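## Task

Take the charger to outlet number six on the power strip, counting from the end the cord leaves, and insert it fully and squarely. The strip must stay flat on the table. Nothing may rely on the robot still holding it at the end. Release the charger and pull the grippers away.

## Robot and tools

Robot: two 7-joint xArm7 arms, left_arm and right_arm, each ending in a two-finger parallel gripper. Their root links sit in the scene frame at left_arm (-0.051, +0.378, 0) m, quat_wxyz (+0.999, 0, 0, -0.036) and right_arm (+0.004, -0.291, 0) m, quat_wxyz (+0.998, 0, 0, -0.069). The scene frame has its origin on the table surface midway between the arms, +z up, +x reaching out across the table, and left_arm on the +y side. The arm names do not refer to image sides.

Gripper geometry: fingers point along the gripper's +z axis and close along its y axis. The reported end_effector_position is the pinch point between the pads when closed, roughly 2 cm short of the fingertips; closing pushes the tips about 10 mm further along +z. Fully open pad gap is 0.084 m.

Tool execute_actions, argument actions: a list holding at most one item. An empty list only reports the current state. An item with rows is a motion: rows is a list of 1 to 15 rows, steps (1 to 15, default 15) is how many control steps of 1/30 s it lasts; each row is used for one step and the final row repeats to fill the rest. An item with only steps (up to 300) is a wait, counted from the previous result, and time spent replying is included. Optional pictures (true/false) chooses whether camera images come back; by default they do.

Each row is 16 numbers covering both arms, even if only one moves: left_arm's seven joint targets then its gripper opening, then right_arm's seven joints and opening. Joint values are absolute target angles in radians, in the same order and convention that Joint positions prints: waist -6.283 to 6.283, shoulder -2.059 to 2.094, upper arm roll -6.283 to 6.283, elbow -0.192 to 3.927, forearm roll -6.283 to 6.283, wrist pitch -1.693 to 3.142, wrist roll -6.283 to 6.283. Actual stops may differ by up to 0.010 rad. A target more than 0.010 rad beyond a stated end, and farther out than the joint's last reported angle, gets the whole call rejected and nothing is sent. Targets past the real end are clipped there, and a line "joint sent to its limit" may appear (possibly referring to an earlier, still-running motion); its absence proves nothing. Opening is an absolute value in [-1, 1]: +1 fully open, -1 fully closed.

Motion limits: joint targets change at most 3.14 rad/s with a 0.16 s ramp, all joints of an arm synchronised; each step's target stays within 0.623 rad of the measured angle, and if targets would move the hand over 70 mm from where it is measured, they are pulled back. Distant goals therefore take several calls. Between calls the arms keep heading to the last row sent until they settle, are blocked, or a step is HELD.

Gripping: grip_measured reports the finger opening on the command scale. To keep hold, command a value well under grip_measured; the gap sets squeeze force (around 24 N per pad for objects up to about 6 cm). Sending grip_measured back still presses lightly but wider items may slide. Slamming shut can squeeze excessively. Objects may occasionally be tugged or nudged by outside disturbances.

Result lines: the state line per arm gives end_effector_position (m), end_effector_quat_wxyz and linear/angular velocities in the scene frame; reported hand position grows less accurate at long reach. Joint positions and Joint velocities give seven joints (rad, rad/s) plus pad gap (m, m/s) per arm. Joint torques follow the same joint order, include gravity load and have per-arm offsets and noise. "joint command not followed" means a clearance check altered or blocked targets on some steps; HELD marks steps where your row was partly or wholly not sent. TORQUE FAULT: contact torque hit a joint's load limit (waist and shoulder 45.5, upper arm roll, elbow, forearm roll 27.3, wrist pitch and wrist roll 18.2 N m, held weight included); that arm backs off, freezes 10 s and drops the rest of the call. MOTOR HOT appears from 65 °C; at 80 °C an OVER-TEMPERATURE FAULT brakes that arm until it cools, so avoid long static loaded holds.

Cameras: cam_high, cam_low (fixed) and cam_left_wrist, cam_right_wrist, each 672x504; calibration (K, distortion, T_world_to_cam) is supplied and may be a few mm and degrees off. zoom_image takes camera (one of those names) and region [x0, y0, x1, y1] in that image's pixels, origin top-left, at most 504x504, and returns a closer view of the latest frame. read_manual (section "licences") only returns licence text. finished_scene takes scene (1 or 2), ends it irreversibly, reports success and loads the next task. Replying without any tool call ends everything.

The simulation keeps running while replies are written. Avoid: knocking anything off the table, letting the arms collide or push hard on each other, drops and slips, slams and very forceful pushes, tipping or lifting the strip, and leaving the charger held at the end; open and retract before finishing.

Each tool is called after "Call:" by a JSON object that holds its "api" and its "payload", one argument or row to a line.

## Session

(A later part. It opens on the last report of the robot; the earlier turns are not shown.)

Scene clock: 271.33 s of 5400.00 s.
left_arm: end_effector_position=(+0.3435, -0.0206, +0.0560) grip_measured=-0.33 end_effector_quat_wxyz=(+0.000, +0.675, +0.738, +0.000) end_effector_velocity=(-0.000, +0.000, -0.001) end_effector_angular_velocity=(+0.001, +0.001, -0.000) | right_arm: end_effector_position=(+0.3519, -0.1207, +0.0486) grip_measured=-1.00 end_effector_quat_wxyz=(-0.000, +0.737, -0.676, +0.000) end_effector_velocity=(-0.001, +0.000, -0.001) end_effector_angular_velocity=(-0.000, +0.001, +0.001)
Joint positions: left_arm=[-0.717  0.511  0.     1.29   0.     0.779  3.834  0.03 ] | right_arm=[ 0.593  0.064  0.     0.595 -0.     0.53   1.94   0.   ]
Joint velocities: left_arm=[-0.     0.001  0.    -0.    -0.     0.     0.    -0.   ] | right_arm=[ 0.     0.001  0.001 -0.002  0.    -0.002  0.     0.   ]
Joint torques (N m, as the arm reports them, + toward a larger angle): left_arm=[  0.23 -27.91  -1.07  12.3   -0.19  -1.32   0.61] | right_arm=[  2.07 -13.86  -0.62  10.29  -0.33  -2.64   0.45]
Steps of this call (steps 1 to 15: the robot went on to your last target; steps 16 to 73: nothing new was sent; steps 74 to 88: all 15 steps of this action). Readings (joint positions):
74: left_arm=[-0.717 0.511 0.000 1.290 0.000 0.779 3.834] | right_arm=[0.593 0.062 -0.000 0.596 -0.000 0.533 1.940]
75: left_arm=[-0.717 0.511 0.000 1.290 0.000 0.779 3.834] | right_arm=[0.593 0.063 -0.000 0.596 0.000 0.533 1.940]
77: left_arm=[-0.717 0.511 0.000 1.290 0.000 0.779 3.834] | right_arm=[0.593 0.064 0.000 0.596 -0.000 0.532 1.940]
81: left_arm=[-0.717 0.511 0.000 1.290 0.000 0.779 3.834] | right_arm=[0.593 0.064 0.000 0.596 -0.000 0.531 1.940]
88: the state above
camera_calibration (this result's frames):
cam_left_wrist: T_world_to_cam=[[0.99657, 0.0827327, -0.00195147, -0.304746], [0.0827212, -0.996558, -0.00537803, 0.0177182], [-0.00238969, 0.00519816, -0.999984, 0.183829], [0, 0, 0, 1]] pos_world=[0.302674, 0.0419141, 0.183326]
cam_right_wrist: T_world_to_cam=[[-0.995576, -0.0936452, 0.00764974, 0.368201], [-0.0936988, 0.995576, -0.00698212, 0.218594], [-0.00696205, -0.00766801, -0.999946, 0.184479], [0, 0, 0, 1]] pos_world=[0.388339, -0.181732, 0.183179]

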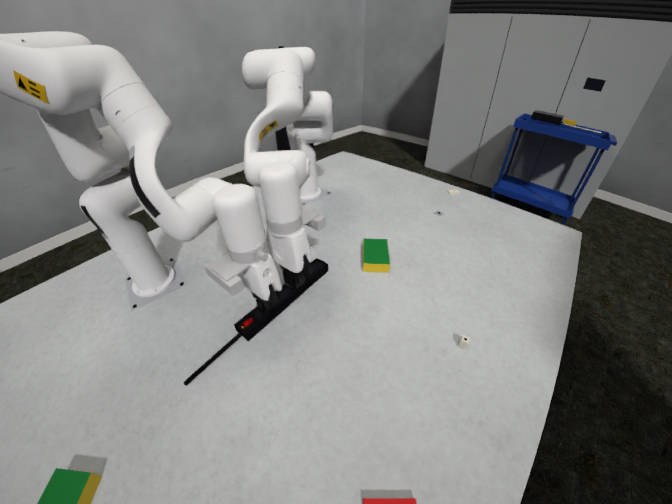

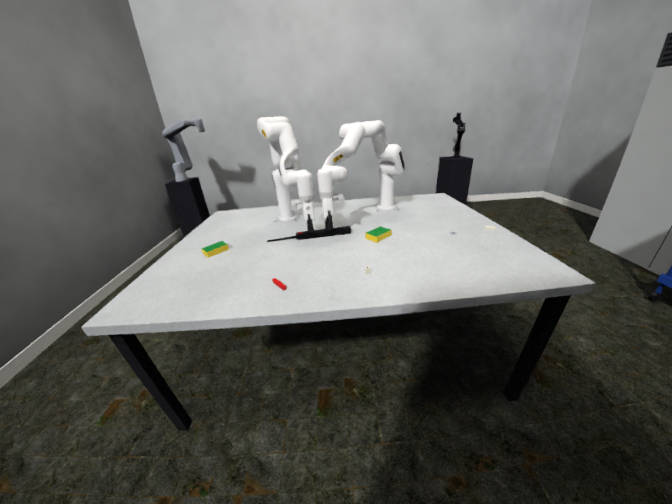

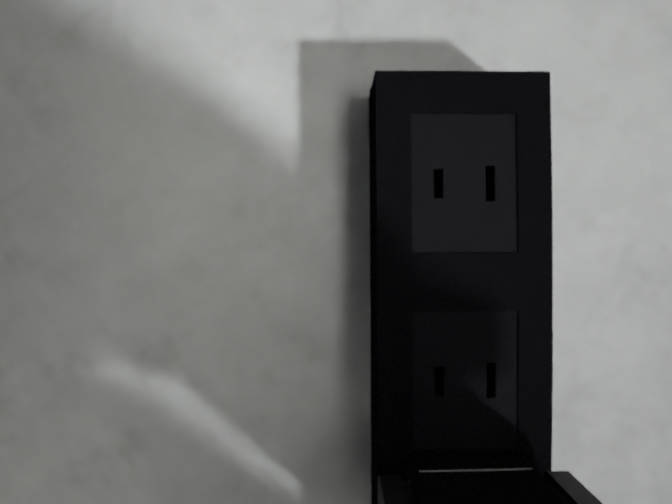

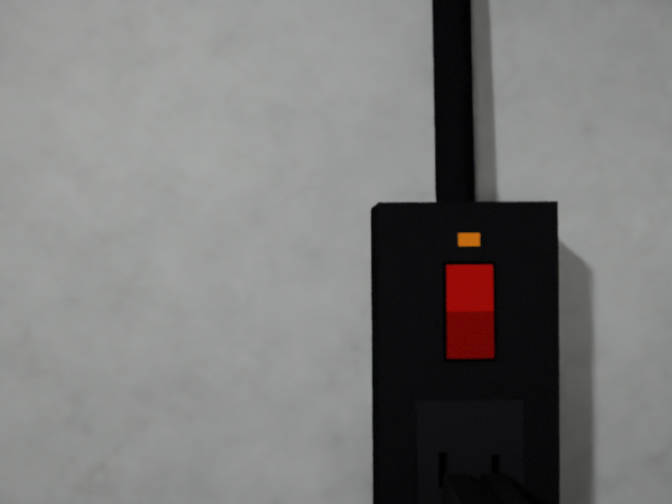

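Call:
{"api": "execute_actions", "payload": {
  "actions": [
    {"rows": [[-0.7172,0.5084,0,1.2904,0,0.7820,3.8336,-1,0.5934,0.0652,0,0.5952,0,0.5300,1.940,-1],[-0.7172,0.5057,0,1.2911,0,0.7854,3.8336,-1,0.5934,0.0652,0,0.5952,0,0.5300,1.940,-1],[-0.7172,0.5031,0,1.2918,0,0.7887,3.8336,-1,0.5934,0.0652,0,0.5952,0,0.5300,1.940,-1],[-0.7172,0.5004,0,1.2925,0,0.7921,3.8336,-1,0.5934,0.0652,0,0.5952,0,0.5300,1.940,-1],[-0.7172,0.4977,0,1.2932,0,0.7955,3.8336,-1,0.5934,0.0652,0,0.5952,0,0.5300,1.940,-1],[-0.7172,0.4951,0,1.2939,0,0.7988,3.8336,-1,0.5934,0.0652,0,0.5952,0,0.5300,1.940,-1],[-0.7172,0.4924,0,1.2946,0,0.8022,3.8336,-1,0.5934,0.0652,0,0.5952,0,0.5300,1.940,-1],[-0.7172,0.4897,0,1.2953,0,0.8056,3.8336,-1,0.5934,0.0652,0,0.5952,0,0.5300,1.940,-1],[-0.7172,0.4871,0,1.2960,0,0.8089,3.8336,-1,0.5934,0.0652,0,0.5952,0,0.5300,1.940,-1],[-0.7172,0.4844,0,1.2967,0,0.8123,3.8336,-1,0.5934,0.0652,0,0.5952,0,0.5300,1.940,-1]], "steps": 15}
  ]
}}

Scene clock: 294.87 s of 5400.00 s.
left_arm: end_effector_position=(+0.3433, -0.0205, +0.0714) grip_measured=-0.33 end_effector_quat_wxyz=(-0.000, +0.675, +0.738, +0.000) end_effector_velocity=(+0.006, -0.006, +0.026) end_effector_angular_velocity=(-0.024, -0.025, -0.002) | right_arm: end_effector_position=(+0.3527, -0.1209, +0.0481) grip_measured=-1.00 end_effector_quat_wxyz=(-0.001, +0.736, -0.676, +0.000) end_effector_velocity=(+0.001, -0.007, +0.002) end_effector_angular_velocity=(-0.004, +0.004, -0.014)
Joint positions: left_arm=[-0.717  0.483 -0.     1.296  0.     0.814  3.834  0.03 ] | right_arm=[ 0.593  0.067 -0.001  0.596 -0.     0.527  1.94   0.   ]
Joint velocities: left_arm=[-0.    -0.038 -0.     0.015  0.002  0.018  0.001 -0.   ] | right_arm=[-0.006 -0.008 -0.011 -0.001 -0.003  0.013 -0.     0.   ]
Joint torques (N m, as the arm reports them, + toward a larger angle): left_arm=[  0.55 -29.31  -1.11  15.24  -0.51  -3.36   0.48] | right_arm=[ 0.55 -9.52 -1.04  4.37 -0.13 -0.3   0.32]
Steps of this call (steps 1 to 15: the robot went on to your last target; steps 16 to 90: nothing new was sent; then 20.03 s passed at rest; steps 91 to 105: all 15 steps of this action). Readings (joint positions):
91: left_arm=[-0.717 0.511 0.000 1.290 0.000 0.779 3.834] | right_arm=[0.593 0.065 -0.000 0.595 0.000 0.530 1.940]
92: left_arm=[-0.717 0.511 -0.000 1.290 0.000 0.779 3.834] | right_arm=[0.593 0.065 0.000 0.595 0.000 0.530 1.940]
94: left_arm=[-0.717 0.510 -0.000 1.290 -0.000 0.782 3.833] | right_arm=[0.594 0.066 0.000 0.596 0.000 0.529 1.940]
98: left_arm=[-0.717 0.503 -0.000 1.289 -0.000 0.794 3.833] | right_arm=[0.594 0.065 0.002 0.597 0.000 0.528 1.940]
105: the state above
camera_calibration (this result's frames):
cam_left_wrist: T_world_to_cam=[[0.996619, 0.0821264, -0.00224014, -0.304484], [0.082112, -0.996606, -0.00589647, 0.0182114], [-0.00271679, 0.00569259, -0.99998, 0.199291], [0, 0, 0, 1]] pos_world=[0.3025, 0.0420213, 0.198712]
cam_right_wrist: T_world_to_cam=[[-0.995703, -0.0923953, 0.00626621, 0.369252], [-0.092436, 0.995697, -0.00655768, 0.218366], [-0.00563334, -0.00710872, -0.999959, 0.183611], [0, 0, 0, 1]] pos_world=[0.388885, -0.182004, 0.182722]

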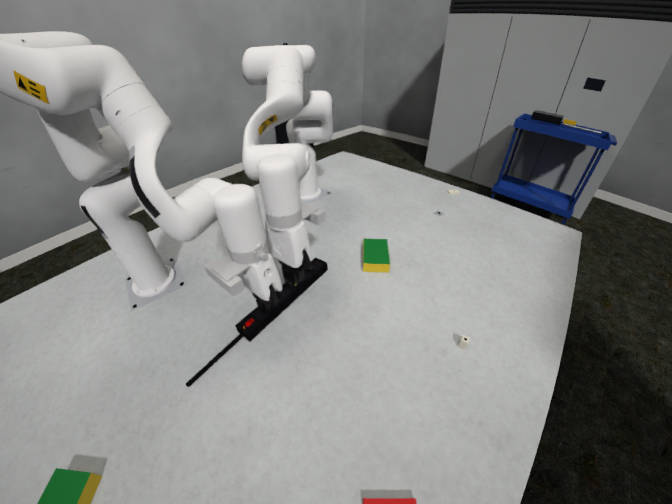

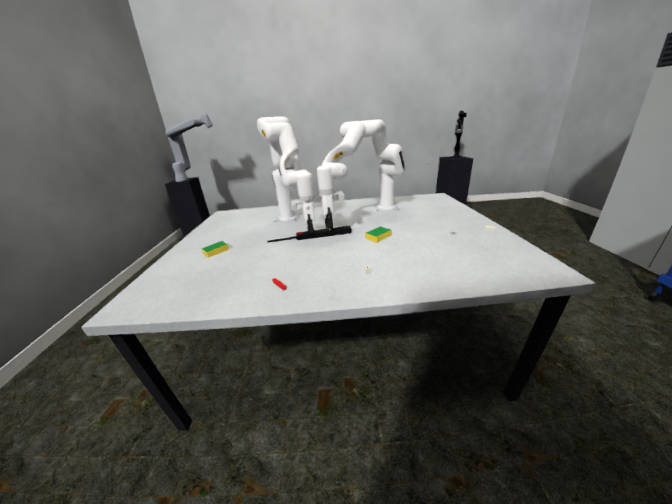

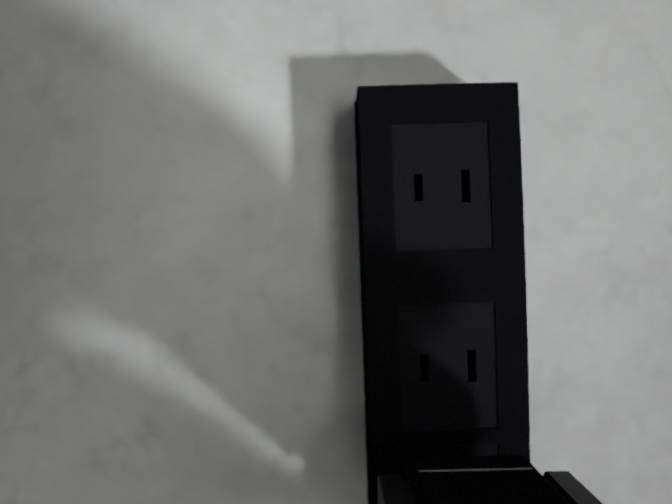

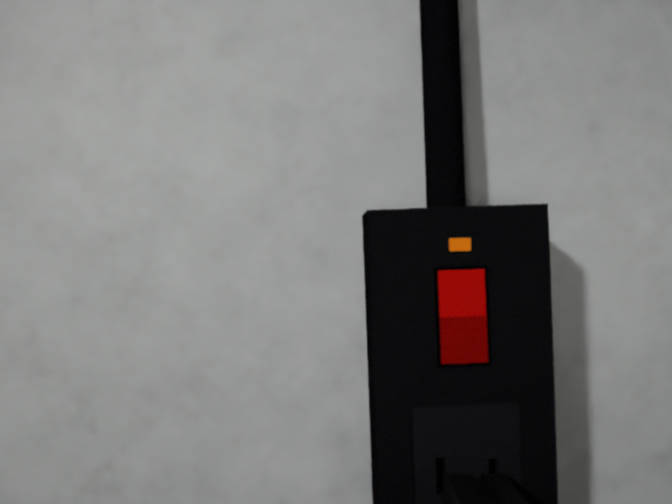

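Call:
{"api": "execute_actions", "payload": {
  "actions": [
    {"rows": [[-0.7172,0.4760,0,1.2997,0,0.8237,3.8336,-1,0.5934,0.0652,0,0.5952,0,0.5300,1.940,-1],[-0.7172,0.4760,0,1.2997,0,0.8237,3.8336,-1,0.5934,0.0652,0,0.5952,0,0.5300,1.940,-1],[-0.7172,0.4676,0,1.3028,0,0.8352,3.8336,-1,0.5934,0.0652,0,0.5952,0,0.5300,1.940,-1],[-0.7172,0.4676,0,1.3028,0,0.8352,3.8336,-1,0.5934,0.0652,0,0.5952,0,0.5300,1.940,-1],[-0.7172,0.4592,0,1.3058,0,0.8466,3.8336,-1,0.5934,0.0652,0,0.5952,0,0.5300,1.940,-1]], "steps": 15}
  ],
  "pictures": false
}}

Call:
{"api": "execute_actions", "payload": {
  "actions": [
    {"steps": 15}
  ]
}}

Call:
{"api": "zoom_image", "payload": {
  "camera": "cam_left_wrist",
  "region": [330, 80, 550, 300]
}}

Call:
{"api": "zoom_image", "payload": {
  "camera": "cam_left_wrist",
  "region": [340, 284, 560, 504]
}}

Call:
{"api": "zoom_image", "payload": {
  "camera": "cam_high",
  "region": [250, 240, 340, 310]
}}

Scene clock: 309.77 s of 5400.00 s.
left_arm: end_effector_position=(+0.3432, -0.0200, +0.0848) grip_measured=-0.33 end_effector_quat_wxyz=(-0.001, +0.675, +0.738, +0.000) end_effector_velocity=(-0.000, -0.000, +0.002) end_effector_angular_velocity=(-0.001, +0.000, +0.001) | right_arm: end_effector_position=(+0.3516, -0.1207, +0.0481) grip_measured=-1.00 end_effector_quat_wxyz=(+0.000, +0.737, -0.676, -0.000) end_effector_velocity=(-0.000, +0.000, +0.000) end_effector_angular_velocity=(+0.000, -0.000, -0.000)
Joint positions: left_arm=[-0.717  0.461  0.     1.305  0.     0.846  3.834  0.03 ] | right_arm=[0.594 0.065 0.    0.595 0.    0.53  1.94  0.   ]
Joint velocities: left_arm=[-0.    -0.004 -0.     0.002 -0.001  0.005 -0.     0.   ] | right_arm=[ 0.    -0.001 -0.    -0.     0.     0.     0.     0.   ]
Joint torques (N m, as the arm reports them, + toward a larger angle): left_arm=[  1.95 -29.25  -0.27  13.79   0.05  -1.83   0.55] | right_arm=[  2.72 -11.03   0.31   4.71  -0.03   0.39   0.47]
Steps of this call (steps 1 to 15: the robot went on to your last target; steps 16 to 90: nothing new was sent; then 11.40 s passed at rest; steps 91 to 105: all 15 steps of this action). Readings (joint positions):
91: left_arm=[-0.717 0.484 -0.000 1.297 -0.000 0.813 3.834] | right_arm=[0.593 0.065 -0.000 0.595 -0.000 0.530 1.940]
92: left_arm=[-0.717 0.483 0.000 1.297 0.000 0.814 3.834] | right_arm=[0.593 0.065 -0.000 0.595 -0.000 0.530 1.940]
94: left_arm=[-0.717 0.481 0.001 1.296 0.000 0.822 3.834] | right_arm=[0.593 0.065 0.000 0.595 0.000 0.530 1.940]
98: left_arm=[-0.716 0.468 0.002 1.299 0.000 0.840 3.834] | right_arm=[0.594 0.065 0.000 0.595 0.000 0.530 1.940]
105: the state above

Scene clock: 310.27 s of 5400.00 s.
left_arm: end_effector_position=(+0.3435, -0.0206, +0.0860) grip_measured=-0.33 end_effector_quat_wxyz=(-0.000, +0.675, +0.738, +0.000) end_effector_velocity=(+0.000, -0.000, -0.000) end_effector_angular_velocity=(-0.000, +0.000, +0.000) | right_arm: end_effector_position=(+0.3516, -0.1208, +0.0481) grip_measured=-1.00 end_effector_quat_wxyz=(+0.000, +0.737, -0.676, -0.000) end_effector_velocity=(+0.001, +0.000, +0.000) end_effector_angular_velocity=(+0.001, -0.002, -0.001)
Joint positions: left_arm=[-0.717  0.459  0.     1.306  0.     0.847  3.834  0.03 ] | right_arm=[0.593 0.065 0.    0.595 0.    0.53  1.94  0.   ]
Joint velocities: left_arm=[ 0.  0. -0.  0. -0. -0. -0. -0.] | right_arm=[-0.     0.     0.     0.001  0.    -0.002  0.     0.   ]
Joint torques (N m, as the arm reports them, + toward a larger angle): left_arm=[  1.75 -28.99  -0.32  13.84   0.11  -1.82   0.61] | right_arm=[  2.16 -11.04  -0.27   4.71  -0.19   0.45   0.26]
Steps of this call (steps 1 to 15: the robot went on to your last target). Readings (joint positions):
1: left_arm=[-0.717 0.460 0.000 1.305 0.000 0.846 3.834] | right_arm=[0.594 0.065 0.000 0.595 0.000 0.530 1.940]
2: left_arm=[-0.717 0.460 0.000 1.305 0.000 0.847 3.834] | right_arm=[0.594 0.065 0.000 0.595 0.000 0.530 1.940]
4: left_arm=[-0.717 0.460 0.000 1.305 0.000 0.847 3.834] | right_arm=[0.594 0.065 0.000 0.595 0.000 0.530 1.940]
8: left_arm=[-0.717 0.459 0.000 1.306 0.000 0.847 3.834] | right_arm=[0.594 0.065 0.000 0.595 0.000 0.530 1.940]
15: the state above
All arms were judged still, so your last target was given up. Only a new action makes them travel on or press farther. Fingers that are still opening or closing keep moving.
camera_calibration (this result's frames):
cam_left_wrist: T_world_to_cam=[[0.996569, 0.0827466, -0.00203088, -0.304656], [0.0827345, -0.996557, -0.005478, 0.0179255], [-0.00247717, 0.00529118, -0.999983, 0.213802], [0, 0, 0, 1]] pos_world=[0.302657, 0.0419418, 0.213278]
cam_right_wrist: T_world_to_cam=[[-0.995551, -0.093851, 0.00839952, 0.367868], [-0.0939124, 0.995554, -0.00724135, 0.218677], [-0.00768257, -0.00799795, -0.999939, 0.184266], [0, 0, 0, 1]] pos_world=[0.388183, -0.181706, 0.182749]

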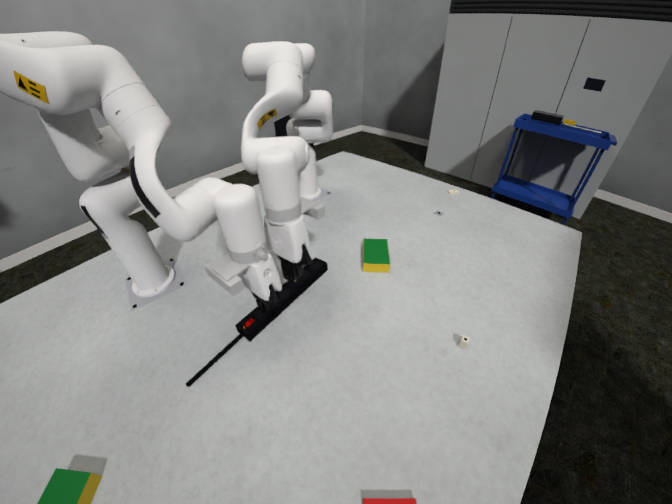

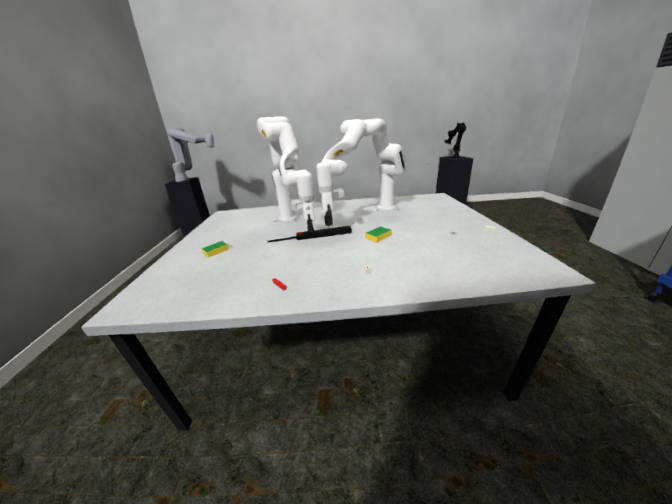

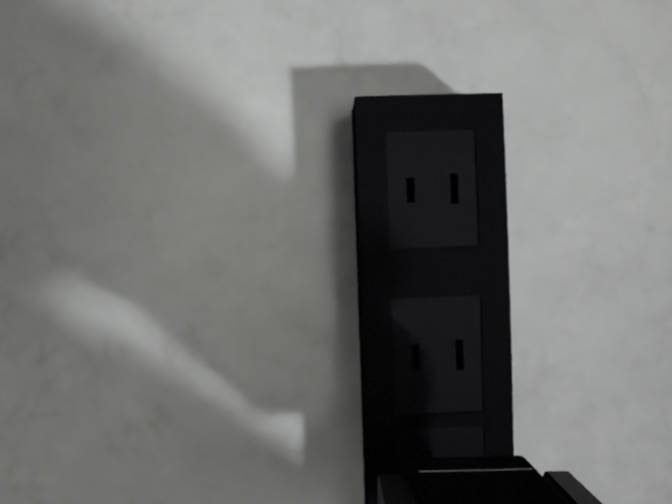

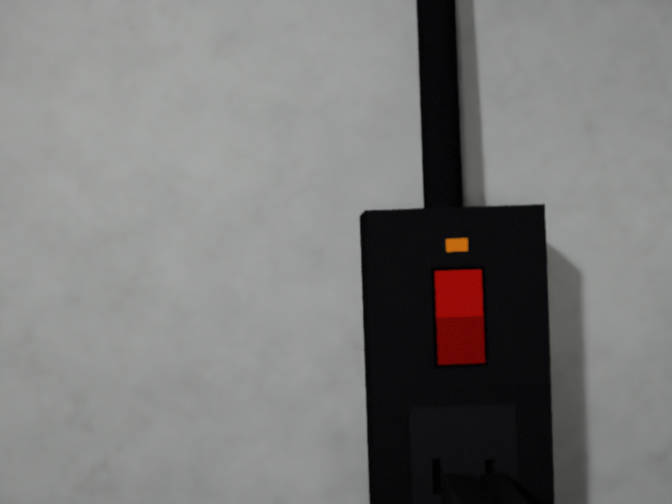

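Region (330, 80, 550, 300) of cam_left_wrist's 672x504 image, scaled by 2.291, with more detail than that image has.

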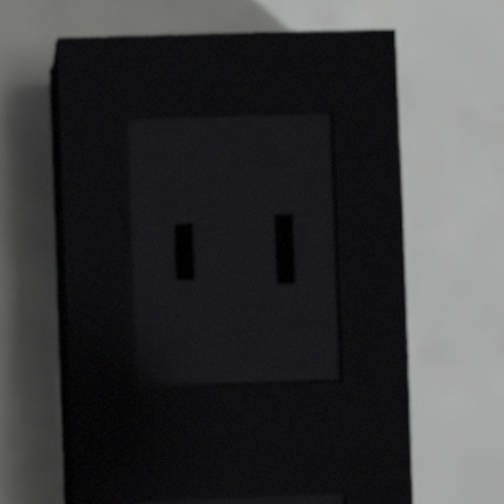

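Region (340, 284, 560, 504) of cam_left_wrist's 672x504 image, scaled by 2.291, with more detail than that image has.

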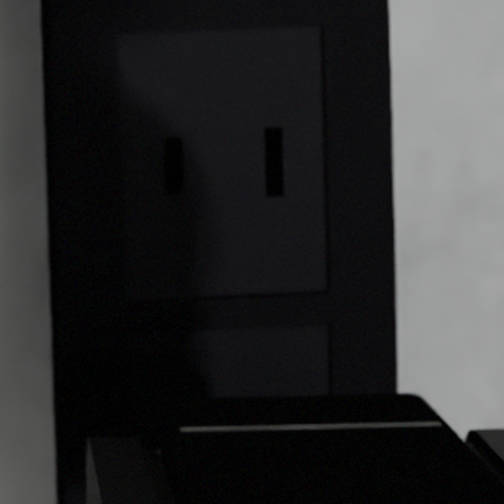

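Region (250, 240, 340, 310) of cam_high's 672x504 image, scaled by 5.600, with more detail than that image has.

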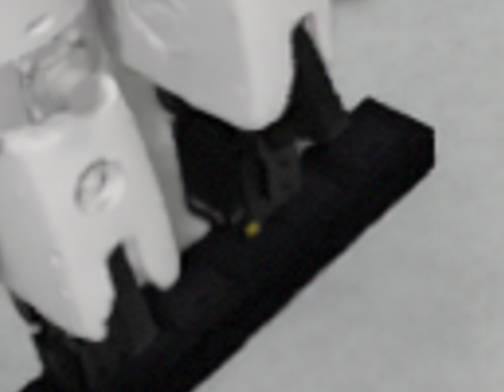

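Call:
{"api": "execute_actions", "payload": {
  "actions": [
    {"rows": [[-0.6956,0.4210,0,1.2481,0,0.8271,3.8498,-1,0.5934,0.0652,0,0.5952,0,0.5300,1.940,-1],[-0.6956,0.4210,0,1.2481,0,0.8271,3.8498,-1,0.5934,0.0652,0,0.5952,0,0.5300,1.940,-1],[-0.6739,0.3829,0,1.1904,0,0.8075,3.8661,-1,0.5934,0.0652,0,0.5952,0,0.5300,1.940,-1],[-0.6739,0.3829,0,1.1904,0,0.8075,3.8661,-1,0.5934,0.0652,0,0.5952,0,0.5300,1.940,-1],[-0.6523,0.3447,0,1.1327,0,0.7880,3.8823,-1,0.5934,0.0652,0,0.5952,0,0.5300,1.940,-1],[-0.6523,0.3447,0,1.1327,0,0.7880,3.8823,-1,0.5934,0.0652,0,0.5952,0,0.5300,1.940,-1],[-0.6306,0.3065,0,1.0750,0,0.7685,3.8986,-1,0.5934,0.0652,0,0.5952,0,0.5300,1.940,-1],[-0.6306,0.3065,0,1.0750,0,0.7685,3.8986,-1,0.5934,0.0652,0,0.5952,0,0.5300,1.940,-1],[-0.60896,0.26838,0,1.01731,0,0.74893,3.91483,-1,0.5934,0.0652,0,0.5952,0,0.5300,1.940,-1]], "steps": 15}
  ],
  "pictures": false
}}

Call:
{"api": "execute_actions", "payload": {
  "actions": [
    {"steps": 20}
  ]
}}

Call:
{"api": "zoom_image", "payload": {
  "camera": "cam_left_wrist",
  "region": [350, 374, 550, 504]
}}

Scene clock: 369.60 s of 5400.00 s.
left_arm: end_effector_position=(+0.3345, +0.0622, +0.0862) grip_measured=-0.33 end_effector_quat_wxyz=(-0.000, +0.665, +0.747, +0.000) end_effector_velocity=(-0.021, +0.037, -0.002) end_effector_angular_velocity=(-0.012, -0.004, -0.022) | right_arm: end_effector_position=(+0.3517, -0.1208, +0.0481) grip_measured=-1.00 end_effector_quat_wxyz=(-0.000, +0.737, -0.676, -0.000) end_effector_velocity=(+0.001, -0.000, +0.000) end_effector_angular_velocity=(+0.000, -0.001, -0.001)
Joint positions: left_arm=[-0.615  0.28   0.002  1.035  0.     0.756  3.909  0.03 ] | right_arm=[0.593 0.065 0.    0.595 0.    0.53  1.94  0.   ]
Joint velocities: left_arm=[ 0.055 -0.113 -0.023 -0.174 -0.    -0.072  0.055 -0.   ] | right_arm=[-0.    -0.    -0.001  0.001 -0.001  0.     0.     0.   ]
Joint torques (N m, as the arm reports them, + toward a larger angle): left_arm=[ -0.92 -24.07  -1.03  13.99   0.2   -2.11   0.48] | right_arm=[  1.74 -10.9   -0.54   4.81  -0.32   0.23   0.6 ]
Steps of this call (steps 1 to 90: nothing new was sent; then 55.83 s passed at rest; steps 91 to 105: all 15 steps of this action). Readings (joint positions):
91: left_arm=[-0.717 0.459 -0.000 1.306 0.000 0.846 3.834] | right_arm=[0.593 0.065 0.000 0.595 0.000 0.530 1.940]
92: left_arm=[-0.716 0.457 -0.001 1.301 -0.000 0.844 3.835] | right_arm=[0.593 0.065 0.000 0.595 0.000 0.530 1.940]
94: left_arm=[-0.706 0.437 -0.002 1.272 -0.000 0.834 3.843] | right_arm=[0.593 0.065 0.000 0.595 0.000 0.530 1.940]
98: left_arm=[-0.668 0.372 0.001 1.175 0.000 0.802 3.870] | right_arm=[0.593 0.065 0.000 0.595 0.000 0.530 1.940]
105: the state above

Scene clock: 370.27 s of 5400.00 s.
left_arm: end_effector_position=(+0.3326, +0.0662, +0.0860) grip_measured=-0.33 end_effector_quat_wxyz=(+0.000, +0.665, +0.747, -0.000) end_effector_velocity=(-0.000, +0.000, -0.001) end_effector_angular_velocity=(+0.001, +0.002, +0.001) | right_arm: end_effector_position=(+0.3517, -0.1208, +0.0481) grip_measured=-1.00 end_effector_quat_wxyz=(-0.000, +0.737, -0.676, -0.000) end_effector_velocity=(-0.000, -0.000, +0.000) end_effector_angular_velocity=(-0.000, +0.000, +0.000)
Joint positions: left_arm=[-0.609  0.268 -0.     1.017 -0.     0.749  3.915  0.03 ] | right_arm=[ 0.593  0.065 -0.     0.595 -0.     0.53   1.94   0.   ]
Joint velocities: left_arm=[-0.001  0.001  0.001 -0.001 -0.001  0.     0.     0.   ] | right_arm=[ 0.    -0.001 -0.001  0.    -0.     0.001  0.     0.   ]
Joint torques (N m, as the arm reports them, + toward a larger angle): left_arm=[  1.7  -24.55  -0.26  13.14   0.13  -1.86   0.53] | right_arm=[  1.76 -10.56  -0.1    4.81  -0.32   0.4    0.43]
Steps of this call (steps 1 to 20: the robot went on to your last target). Readings (joint positions):
1: left_arm=[-0.613 0.277 0.001 1.030 0.000 0.754 3.911] | right_arm=[0.593 0.065 0.000 0.595 0.000 0.530 1.940]
2: left_arm=[-0.612 0.274 -0.000 1.027 -0.000 0.752 3.912] | right_arm=[0.593 0.065 0.000 0.595 0.000 0.530 1.940]
4: left_arm=[-0.611 0.272 -0.001 1.023 -0.000 0.751 3.913] | right_arm=[0.593 0.065 0.000 0.595 0.000 0.530 1.940]
8: left_arm=[-0.610 0.270 -0.000 1.019 -0.000 0.749 3.914] | right_arm=[0.593 0.065 0.000 0.595 -0.000 0.530 1.940]
20: the state above
camera_calibration (this result's frames):
cam_left_wrist: T_world_to_cam=[[0.993982, 0.109526, -0.00196341, -0.301861], [0.109514, -0.993971, -0.00537684, 0.0962729], [-0.00254047, 0.00512946, -0.999984, 0.213388], [0, 0, 0, 1]] pos_world=[0.290043, 0.127659, 0.213309]
cam_right_wrist: T_world_to_cam=[[-0.995574, -0.0936114, 0.00832081, 0.367974], [-0.0936722, 0.995577, -0.00723863, 0.218684], [-0.00760639, -0.00798602, -0.999939, 0.184248], [0, 0, 0, 1]] pos_world=[0.388231, -0.181798, 0.182758]

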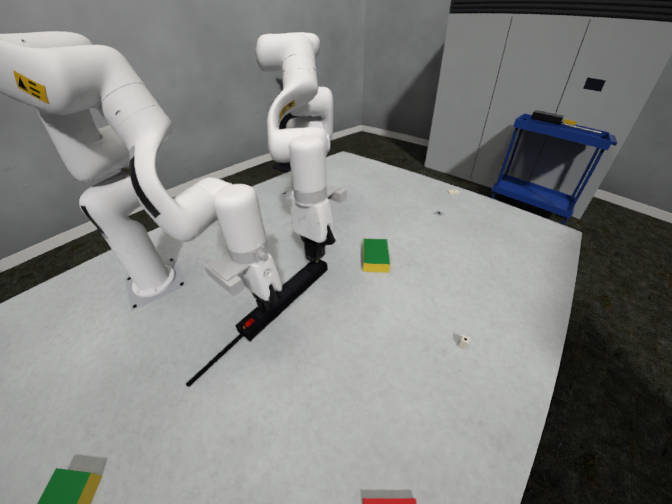

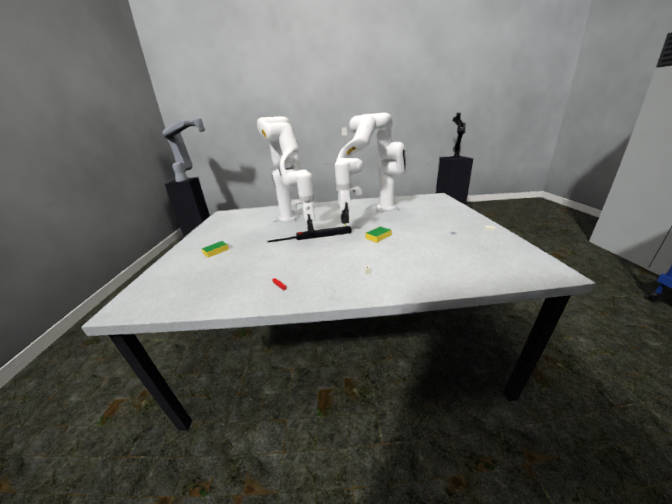

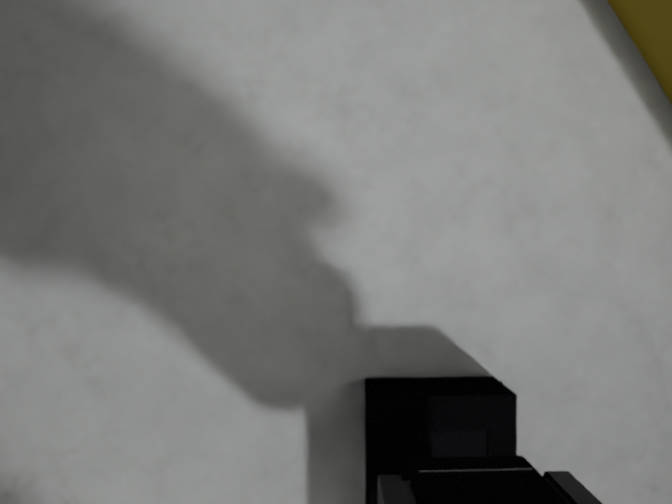

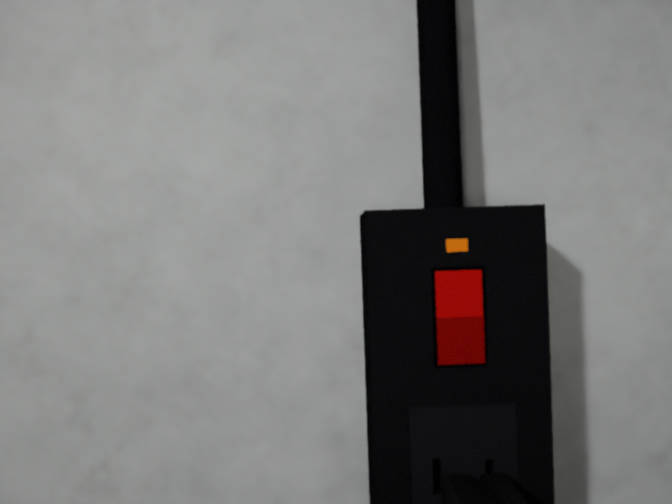

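Region (350, 374, 550, 504) of cam_left_wrist's 672x504 image, scaled by 2.520, with more detail than that image has; it fills the top 328 rows of this view, and the rest is white.

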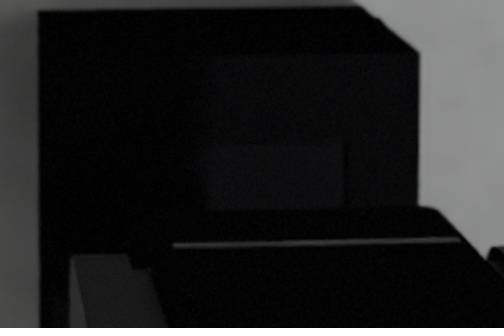

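Call:
{"api": "execute_actions", "payload": {
  "actions": [
    {"rows": [[-0.60896,0.28666,0,1.00909,0,0.72243,3.91483,-1,0.5934,0.0652,0,0.5952,0,0.5300,1.940,-1]], "steps": 15}
  ],
  "pictures": false
}}

Call:
{"api": "execute_actions", "payload": {
  "actions": [
    {"steps": 10}
  ]
}}

Call:
{"api": "zoom_image", "payload": {
  "camera": "cam_left_wrist",
  "region": [350, 374, 550, 504]
}}

Call:
{"api": "zoom_image", "payload": {
  "camera": "cam_high",
  "region": [285, 235, 345, 285]
}}

Scene clock: 396.80 s of 5400.00 s.
left_arm: end_effector_position=(+0.3323, +0.0665, +0.0763) grip_measured=-0.33 end_effector_quat_wxyz=(+0.000, +0.665, +0.747, +0.000) end_effector_velocity=(-0.002, +0.001, -0.003) end_effector_angular_velocity=(+0.003, +0.005, -0.000) | right_arm: end_effector_position=(+0.3517, -0.1208, +0.0481) grip_measured=-1.00 end_effector_quat_wxyz=(-0.000, +0.737, -0.676, -0.000) end_effector_velocity=(+0.000, +0.000, +0.000) end_effector_angular_velocity=(-0.000, +0.000, +0.000)
Joint positions: left_arm=[-0.609  0.286 -0.     1.009  0.     0.723  3.915  0.03 ] | right_arm=[ 0.593  0.065 -0.     0.595 -0.     0.53   1.94   0.   ]
Joint velocities: left_arm=[-0.001  0.005  0.    -0.003 -0.001 -0.002 -0.001  0.   ] | right_arm=[ 0.     0.    -0.     0.001 -0.     0.001 -0.     0.   ]
Joint torques (N m, as the arm reports them, + toward a larger angle): left_arm=[  1.71 -24.84  -0.29  12.98   0.02  -1.89   0.6 ] | right_arm=[  1.56 -11.14  -0.25   4.93  -0.27   0.1    0.41]
Steps of this call (steps 1 to 15: the robot went on to your last target; steps 16 to 90: nothing new was sent; then 23.03 s passed at rest; steps 91 to 105: all 15 steps of this action). Readings (joint positions):
91: left_arm=[-0.609 0.269 -0.000 1.017 -0.000 0.749 3.915] | right_arm=[0.593 0.065 -0.000 0.595 -0.000 0.530 1.940]
92: left_arm=[-0.609 0.270 -0.000 1.017 0.000 0.744 3.915] | right_arm=[0.593 0.065 -0.000 0.595 -0.000 0.530 1.940]
94: left_arm=[-0.609 0.278 -0.000 1.014 0.000 0.734 3.915] | right_arm=[0.593 0.065 -0.000 0.595 -0.000 0.530 1.940]
98: left_arm=[-0.609 0.286 0.000 1.009 -0.000 0.726 3.915] | right_arm=[0.593 0.065 -0.000 0.595 -0.000 0.530 1.940]
105: the state above

Scene clock: 397.13 s of 5400.00 s.
left_arm: end_effector_position=(+0.3323, +0.0666, +0.0760) grip_measured=-0.33 end_effector_quat_wxyz=(+0.000, +0.665, +0.747, +0.000) end_effector_velocity=(-0.000, -0.000, -0.000) end_effector_angular_velocity=(+0.001, +0.000, -0.001) | right_arm: end_effector_position=(+0.3517, -0.1208, +0.0481) grip_measured=-1.00 end_effector_quat_wxyz=(-0.000, +0.737, -0.676, -0.000) end_effector_velocity=(+0.001, -0.000, +0.000) end_effector_angular_velocity=(+0.000, -0.002, -0.000)
Joint positions: left_arm=[-0.609  0.287 -0.     1.009  0.     0.722  3.915  0.03 ] | right_arm=[ 0.593  0.065 -0.     0.595 -0.     0.53   1.94   0.   ]
Joint velocities: left_arm=[-0.001  0.     0.    -0.     0.001  0.    -0.001 -0.   ] | right_arm=[ 0.    -0.    -0.001  0.001 -0.001 -0.001  0.     0.   ]
Joint torques (N m, as the arm reports them, + toward a larger angle): left_arm=[  1.75 -24.78  -0.24  13.03   0.1   -1.88   0.55] | right_arm=[  1.82 -11.     0.01   4.62  -0.16   0.26   0.48]
Steps of this call (steps 1 to 10: the robot went on to your last target). Readings (joint positions):
1: left_arm=[-0.609 0.286 -0.000 1.009 0.000 0.723 3.915] | right_arm=[0.593 0.065 -0.000 0.595 -0.000 0.530 1.940]
2: left_arm=[-0.609 0.286 -0.000 1.009 0.000 0.723 3.915] | right_arm=[0.593 0.065 -0.000 0.595 -0.000 0.530 1.940]
4: left_arm=[-0.609 0.287 0.000 1.009 0.000 0.723 3.915] | right_arm=[0.593 0.065 -0.000 0.595 -0.000 0.530 1.940]
8: left_arm=[-0.609 0.287 -0.000 1.009 0.000 0.722 3.915] | right_arm=[0.593 0.065 -0.000 0.595 -0.000 0.530 1.940]
10: the state above
camera_calibration (this result's frames):
cam_left_wrist: T_world_to_cam=[[0.993972, 0.109614, -0.00191901, -0.301594], [0.109602, -0.993961, -0.00534552, 0.0965554], [-0.00249337, 0.00510297, -0.999984, 0.203405], [0, 0, 0, 1]] pos_world=[0.2897, 0.127993, 0.203339]
cam_right_wrist: T_world_to_cam=[[-0.995572, -0.0936368, 0.00832825, 0.367963], [-0.0936976, 0.995574, -0.00723867, 0.218683], [-0.00761359, -0.00798695, -0.999939, 0.184251], [0, 0, 0, 1]] pos_world=[0.388226, -0.181789, 0.182758]

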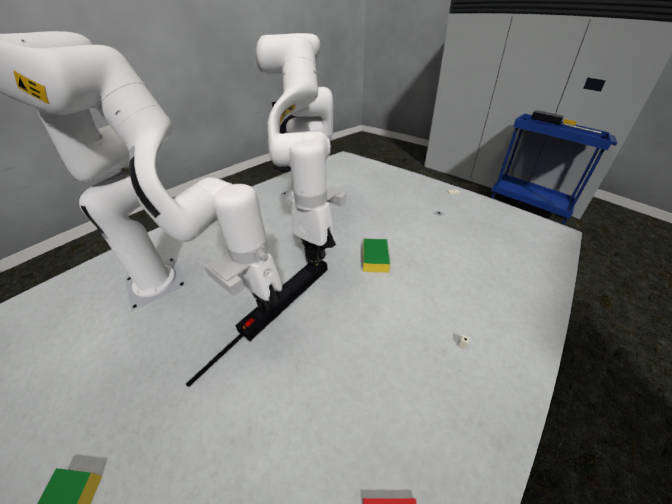

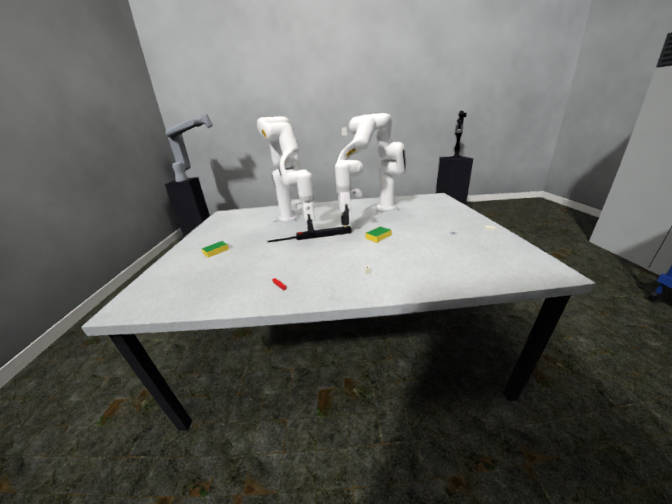

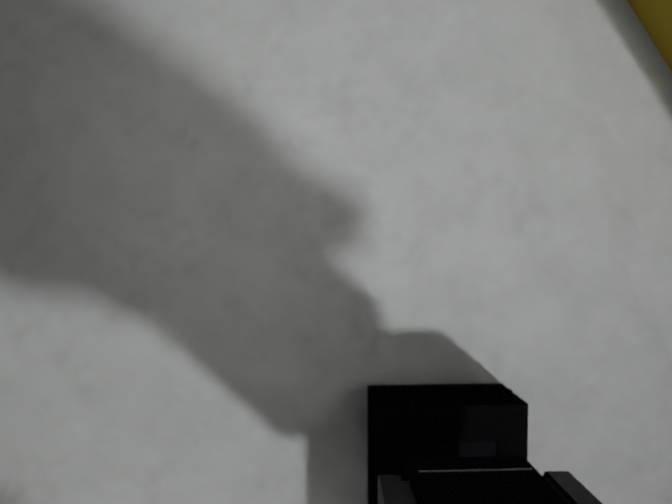

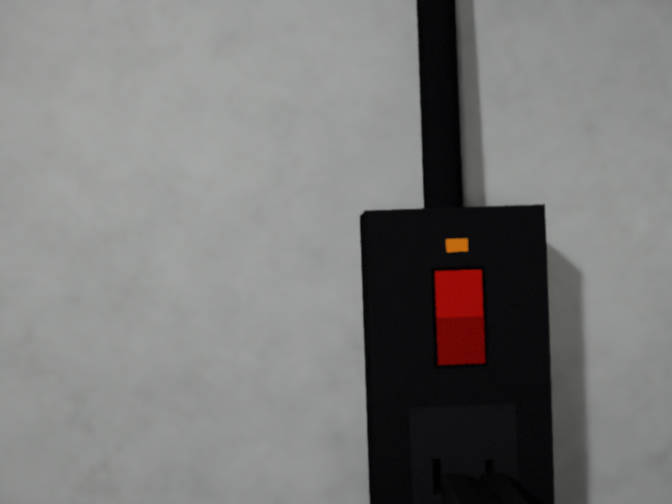

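Region (350, 374, 550, 504) of cam_left_wrist's 672x504 image, scaled by 2.520, with more detail than that image has; it fills the top 328 rows of this view, and the rest is white.

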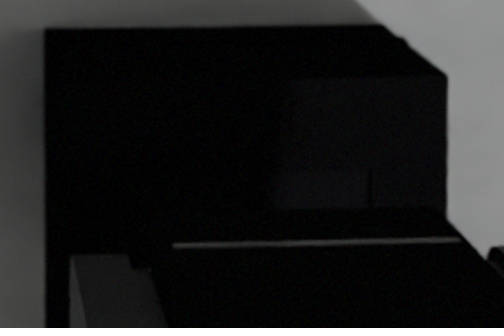

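Region (285, 235, 345, 285) of cam_high's 672x504 image, scaled by 8.400, with more detail than that image has.

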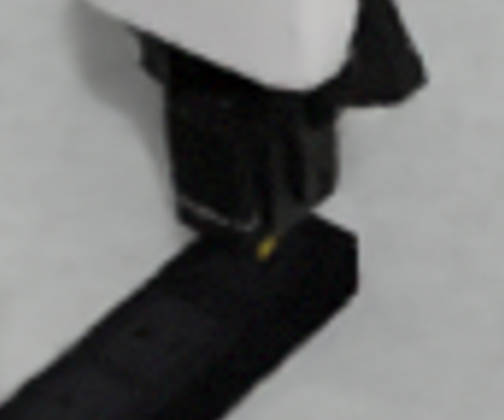

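Call:
{"api": "execute_actions", "payload": {
  "actions": [
    {"rows": [[-0.60896,0.2887,0,1.00855,0,0.71985,3.91483,-1,0.5934,0.0652,0,0.5952,0,0.5300,1.940,-1],[-0.60896,0.2887,0,1.00855,0,0.71985,3.91483,-1,0.5934,0.0652,0,0.5952,0,0.5300,1.940,-1],[-0.60896,0.2907,0,1.0080,0,0.7173,3.91483,-1,0.5934,0.0652,0,0.5952,0,0.5300,1.940,-1],[-0.60896,0.2907,0,1.0080,0,0.7173,3.91483,-1,0.5934,0.0652,0,0.5952,0,0.5300,1.940,-1],[-0.60896,0.29275,0,1.0075,0,0.71475,3.91483,-1,0.5934,0.0652,0,0.5952,0,0.5300,1.940,-1],[-0.60896,0.29275,0,1.0075,0,0.71475,3.91483,-1,0.5934,0.0652,0,0.5952,0,0.5300,1.940,-1],[-0.60896,0.2948,0,1.00695,0,0.71215,3.91483,-1,0.5934,0.0652,0,0.5952,0,0.5300,1.940,-1],[-0.60896,0.2948,0,1.00695,0,0.71215,3.91483,-1,0.5934,0.0652,0,0.5952,0,0.5300,1.940,-1],[-0.60896,0.2968,0,1.0064,0,0.7096,3.91483,-1,0.5934,0.0652,0,0.5952,0,0.5300,1.940,-1],[-0.60896,0.2968,0,1.0064,0,0.7096,3.91483,-1,0.5934,0.0652,0,0.5952,0,0.5300,1.940,-1],[-0.60896,0.29885,0,1.00585,0,0.7070,3.91483,-1,0.5934,0.0652,0,0.5952,0,0.5300,1.940,-1]], "steps": 15}
  ],
  "pictures": false
}}

Call:
{"api": "execute_actions", "payload": {
  "actions": [
    {"steps": 8}
  ],
  "pictures": false
}}

Scene clock: 417.97 s of 5400.00 s.
left_arm: end_effector_position=(+0.3322, +0.0666, +0.0704) grip_measured=-0.33 end_effector_quat_wxyz=(-0.000, +0.665, +0.747, -0.000) end_effector_velocity=(-0.000, +0.000, -0.006) end_effector_angular_velocity=(+0.001, +0.001, +0.000) | right_arm: end_effector_position=(+0.3517, -0.1208, +0.0481) grip_measured=-1.00 end_effector_quat_wxyz=(-0.000, +0.737, -0.676, -0.000) end_effector_velocity=(-0.001, -0.001, -0.001) end_effector_angular_velocity=(-0.001, +0.002, -0.000)
Joint positions: left_arm=[-0.609  0.298  0.     1.006 -0.     0.708  3.915  0.03 ] | right_arm=[ 0.593  0.065 -0.     0.595  0.     0.53   1.94   0.   ]
Joint velocities: left_arm=[ 0.     0.012  0.    -0.004 -0.    -0.014  0.     0.   ] | right_arm=[-0.     0.    -0.    -0.001 -0.     0.     0.     0.   ]
Joint torques (N m, as the arm reports them, + toward a larger angle): left_arm=[  1.77 -24.98  -0.29  13.06   0.06  -1.89   0.68] | right_arm=[  1.76 -10.83  -0.29   4.73  -0.17   0.28   0.25]
Steps of this call (steps 1 to 15: the robot went on to your last target; steps 16 to 90: nothing new was sent; then 17.33 s passed at rest; steps 91 to 105: all 15 steps of this action). Readings (joint positions):
91: left_arm=[-0.609 0.287 -0.000 1.009 -0.000 0.722 3.915] | right_arm=[0.593 0.065 -0.000 0.595 -0.000 0.530 1.940]
92: left_arm=[-0.609 0.287 -0.000 1.009 0.000 0.722 3.915] | right_arm=[0.593 0.065 -0.000 0.595 0.000 0.530 1.940]
94: left_arm=[-0.609 0.288 -0.000 1.009 0.000 0.720 3.915] | right_arm=[0.593 0.065 0.000 0.595 0.000 0.530 1.940]
98: left_arm=[-0.609 0.292 0.000 1.008 -0.000 0.716 3.915] | right_arm=[0.593 0.065 0.000 0.595 -0.000 0.530 1.940]
105: the state above

Scene clock: 418.23 s of 5400.00 s.
left_arm: end_effector_position=(+0.3323, +0.0665, +0.0701) grip_measured=-0.33 end_effector_quat_wxyz=(+0.000, +0.665, +0.747, +0.000) end_effector_velocity=(-0.000, +0.001, -0.001) end_effector_angular_velocity=(+0.001, +0.001, +0.001) | right_arm: end_effector_position=(+0.3517, -0.1208, +0.0481) grip_measured=-1.00 end_effector_quat_wxyz=(-0.000, +0.737, -0.676, -0.000) end_effector_velocity=(-0.000, -0.001, -0.000) end_effector_angular_velocity=(-0.001, +0.002, -0.001)
Joint positions: left_arm=[-0.609  0.299 -0.     1.006  0.     0.707  3.915  0.03 ] | right_arm=[ 0.593  0.065 -0.     0.595 -0.     0.53   1.94   0.   ]
Joint velocities: left_arm=[ 0.002  0.002 -0.001 -0.001  0.    -0.001  0.     0.   ] | right_arm=[ 0.     0.    -0.001 -0.001 -0.     0.001  0.     0.   ]
Joint torques (N m, as the arm reports them, + toward a larger angle): left_arm=[  1.72 -24.97  -0.28  12.8    0.1   -1.82   0.56] | right_arm=[  1.99 -11.34  -0.49   4.96  -0.02   0.21   0.4 ]
Steps of this call (steps 1 to 8: the robot went on to your last target). Readings (joint positions):
1: left_arm=[-0.609 0.298 0.000 1.006 -0.000 0.708 3.915] | right_arm=[0.593 0.065 -0.000 0.595 -0.000 0.530 1.940]
2: left_arm=[-0.609 0.298 0.000 1.006 -0.000 0.708 3.915] | right_arm=[0.593 0.065 -0.000 0.595 0.000 0.530 1.940]
4: left_arm=[-0.609 0.299 -0.000 1.006 0.000 0.707 3.915] | right_arm=[0.593 0.065 -0.000 0.595 0.000 0.530 1.940]
8: the state above

No contact yet; continue to 0.066.

Call:
{"api": "execute_actions", "payload": {
  "actions": [
    {"rows": [[-0.60896,0.3009,0,1.0053,0,0.7044,3.91483,-1,0.5934,0.0652,0,0.5952,0,0.5300,1.940,-1],[-0.60896,0.3009,0,1.0053,0,0.7044,3.91483,-1,0.5934,0.0652,0,0.5952,0,0.5300,1.940,-1],[-0.60896,0.3029,0,1.0048,0,0.7019,3.91483,-1,0.5934,0.0652,0,0.5952,0,0.5300,1.940,-1],[-0.60896,0.3029,0,1.0048,0,0.7019,3.91483,-1,0.5934,0.0652,0,0.5952,0,0.5300,1.940,-1],[-0.60896,0.3049,0,1.00425,0,0.69935,3.91483,-1,0.5934,0.0652,0,0.5952,0,0.5300,1.940,-1],[-0.60896,0.3049,0,1.00425,0,0.69935,3.91483,-1,0.5934,0.0652,0,0.5952,0,0.5300,1.940,-1],[-0.60896,0.30696,0,1.00371,0,0.69675,3.91483,-1,0.5934,0.0652,0,0.5952,0,0.5300,1.940,-1]], "steps": 15}
  ]
}}

Scene clock: 431.53 s of 5400.00 s.
left_arm: end_effector_position=(+0.3322, +0.0666, +0.0661) grip_measured=-0.33 end_effector_quat_wxyz=(+0.000, +0.665, +0.747, +0.000) end_effector_velocity=(+0.000, -0.001, -0.000) end_effector_angular_velocity=(-0.002, -0.002, -0.001) | right_arm: end_effector_position=(+0.3517, -0.1208, +0.0481) grip_measured=-1.00 end_effector_quat_wxyz=(-0.000, +0.737, -0.676, -0.000) end_effector_velocity=(-0.001, +0.000, -0.000) end_effector_angular_velocity=(-0.000, +0.002, -0.000)
Joint positions: left_arm=[-0.609  0.307 -0.     1.004  0.     0.697  3.915  0.03 ] | right_arm=[ 0.593  0.065  0.     0.595 -0.     0.53   1.94   0.   ]
Joint velocities: left_arm=[-0.     0.002 -0.001  0.001 -0.    -0.004  0.     0.   ] | right_arm=[ 0.     0.     0.001 -0.001  0.002  0.001 -0.     0.   ]
Joint torques (N m, as the arm reports them, + toward a larger angle): left_arm=[  1.54 -24.89  -0.19  12.71   0.2   -1.86   0.62] | right_arm=[  1.65 -11.03  -0.1    4.54  -0.48   0.26   0.39]
Steps of this call (steps 1 to 15: the robot went on to your last target; steps 16 to 90: nothing new was sent; then 9.80 s passed at rest; steps 91 to 105: all 15 steps of this action). Readings (joint positions):
91: left_arm=[-0.609 0.299 -0.000 1.006 -0.000 0.707 3.915] | right_arm=[0.593 0.065 0.000 0.595 -0.000 0.530 1.940]
92: left_arm=[-0.609 0.299 -0.000 1.006 0.000 0.706 3.915] | right_arm=[0.593 0.065 0.000 0.595 -0.000 0.530 1.940]
94: left_arm=[-0.609 0.300 -0.000 1.006 0.000 0.705 3.915] | right_arm=[0.593 0.065 0.000 0.595 0.000 0.530 1.940]
98: left_arm=[-0.609 0.304 0.000 1.004 -0.000 0.700 3.915] | right_arm=[0.593 0.065 0.000 0.595 0.000 0.530 1.940]
105: the state above
camera_calibration (this result's frames):
cam_left_wrist: T_world_to_cam=[[0.993972, 0.109614, -0.0019554, -0.301605], [0.109602, -0.993961, -0.00538257, 0.0965112], [-0.0025336, 0.00513581, -0.999984, 0.193518], [0, 0, 0, 1]] pos_world=[0.289699, 0.127995, 0.193444]
cam_right_wrist: T_world_to_cam=[[-0.995571, -0.0936379, 0.00832817, 0.367962], [-0.0936987, 0.995574, -0.00723851, 0.218683], [-0.00761352, -0.00798679, -0.999939, 0.184251], [0, 0, 0, 1]] pos_world=[0.388226, -0.181788, 0.182758]

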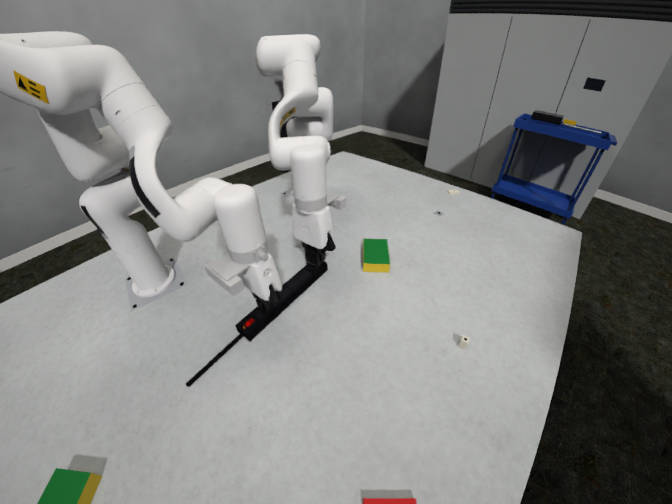

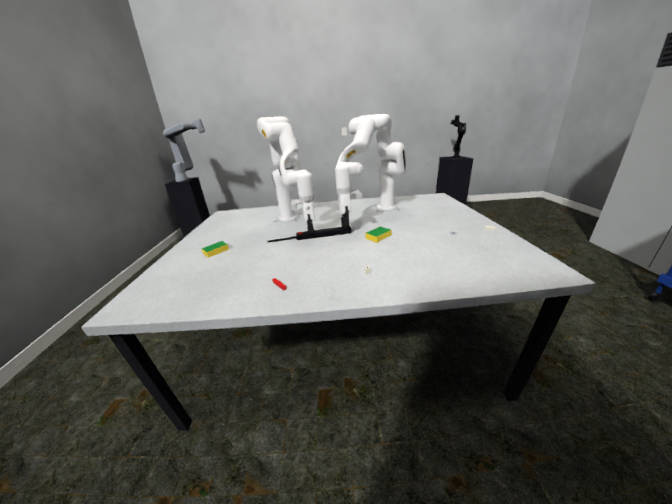

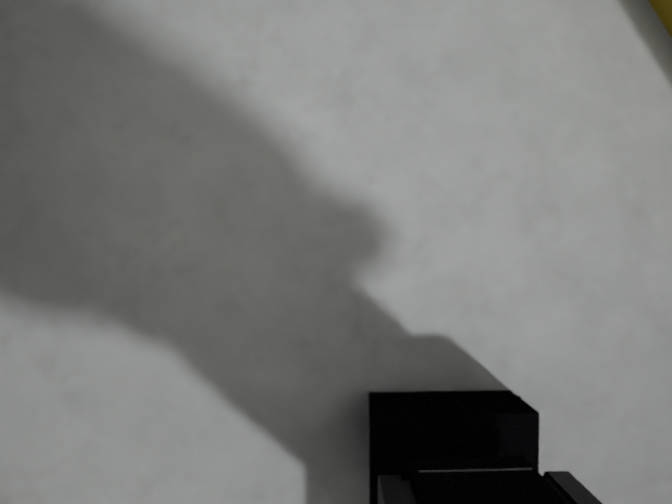

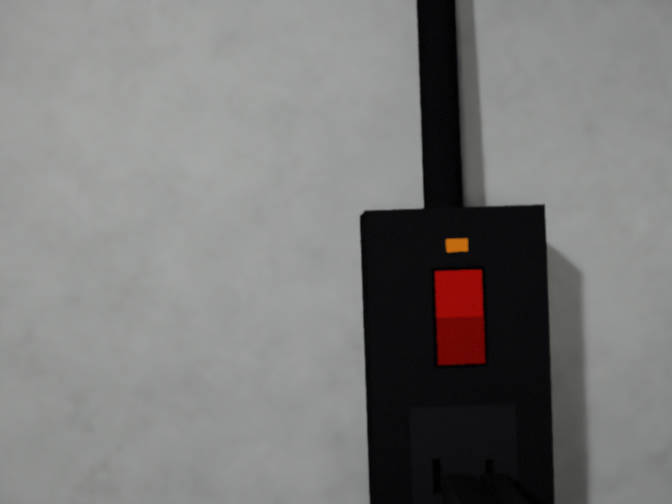

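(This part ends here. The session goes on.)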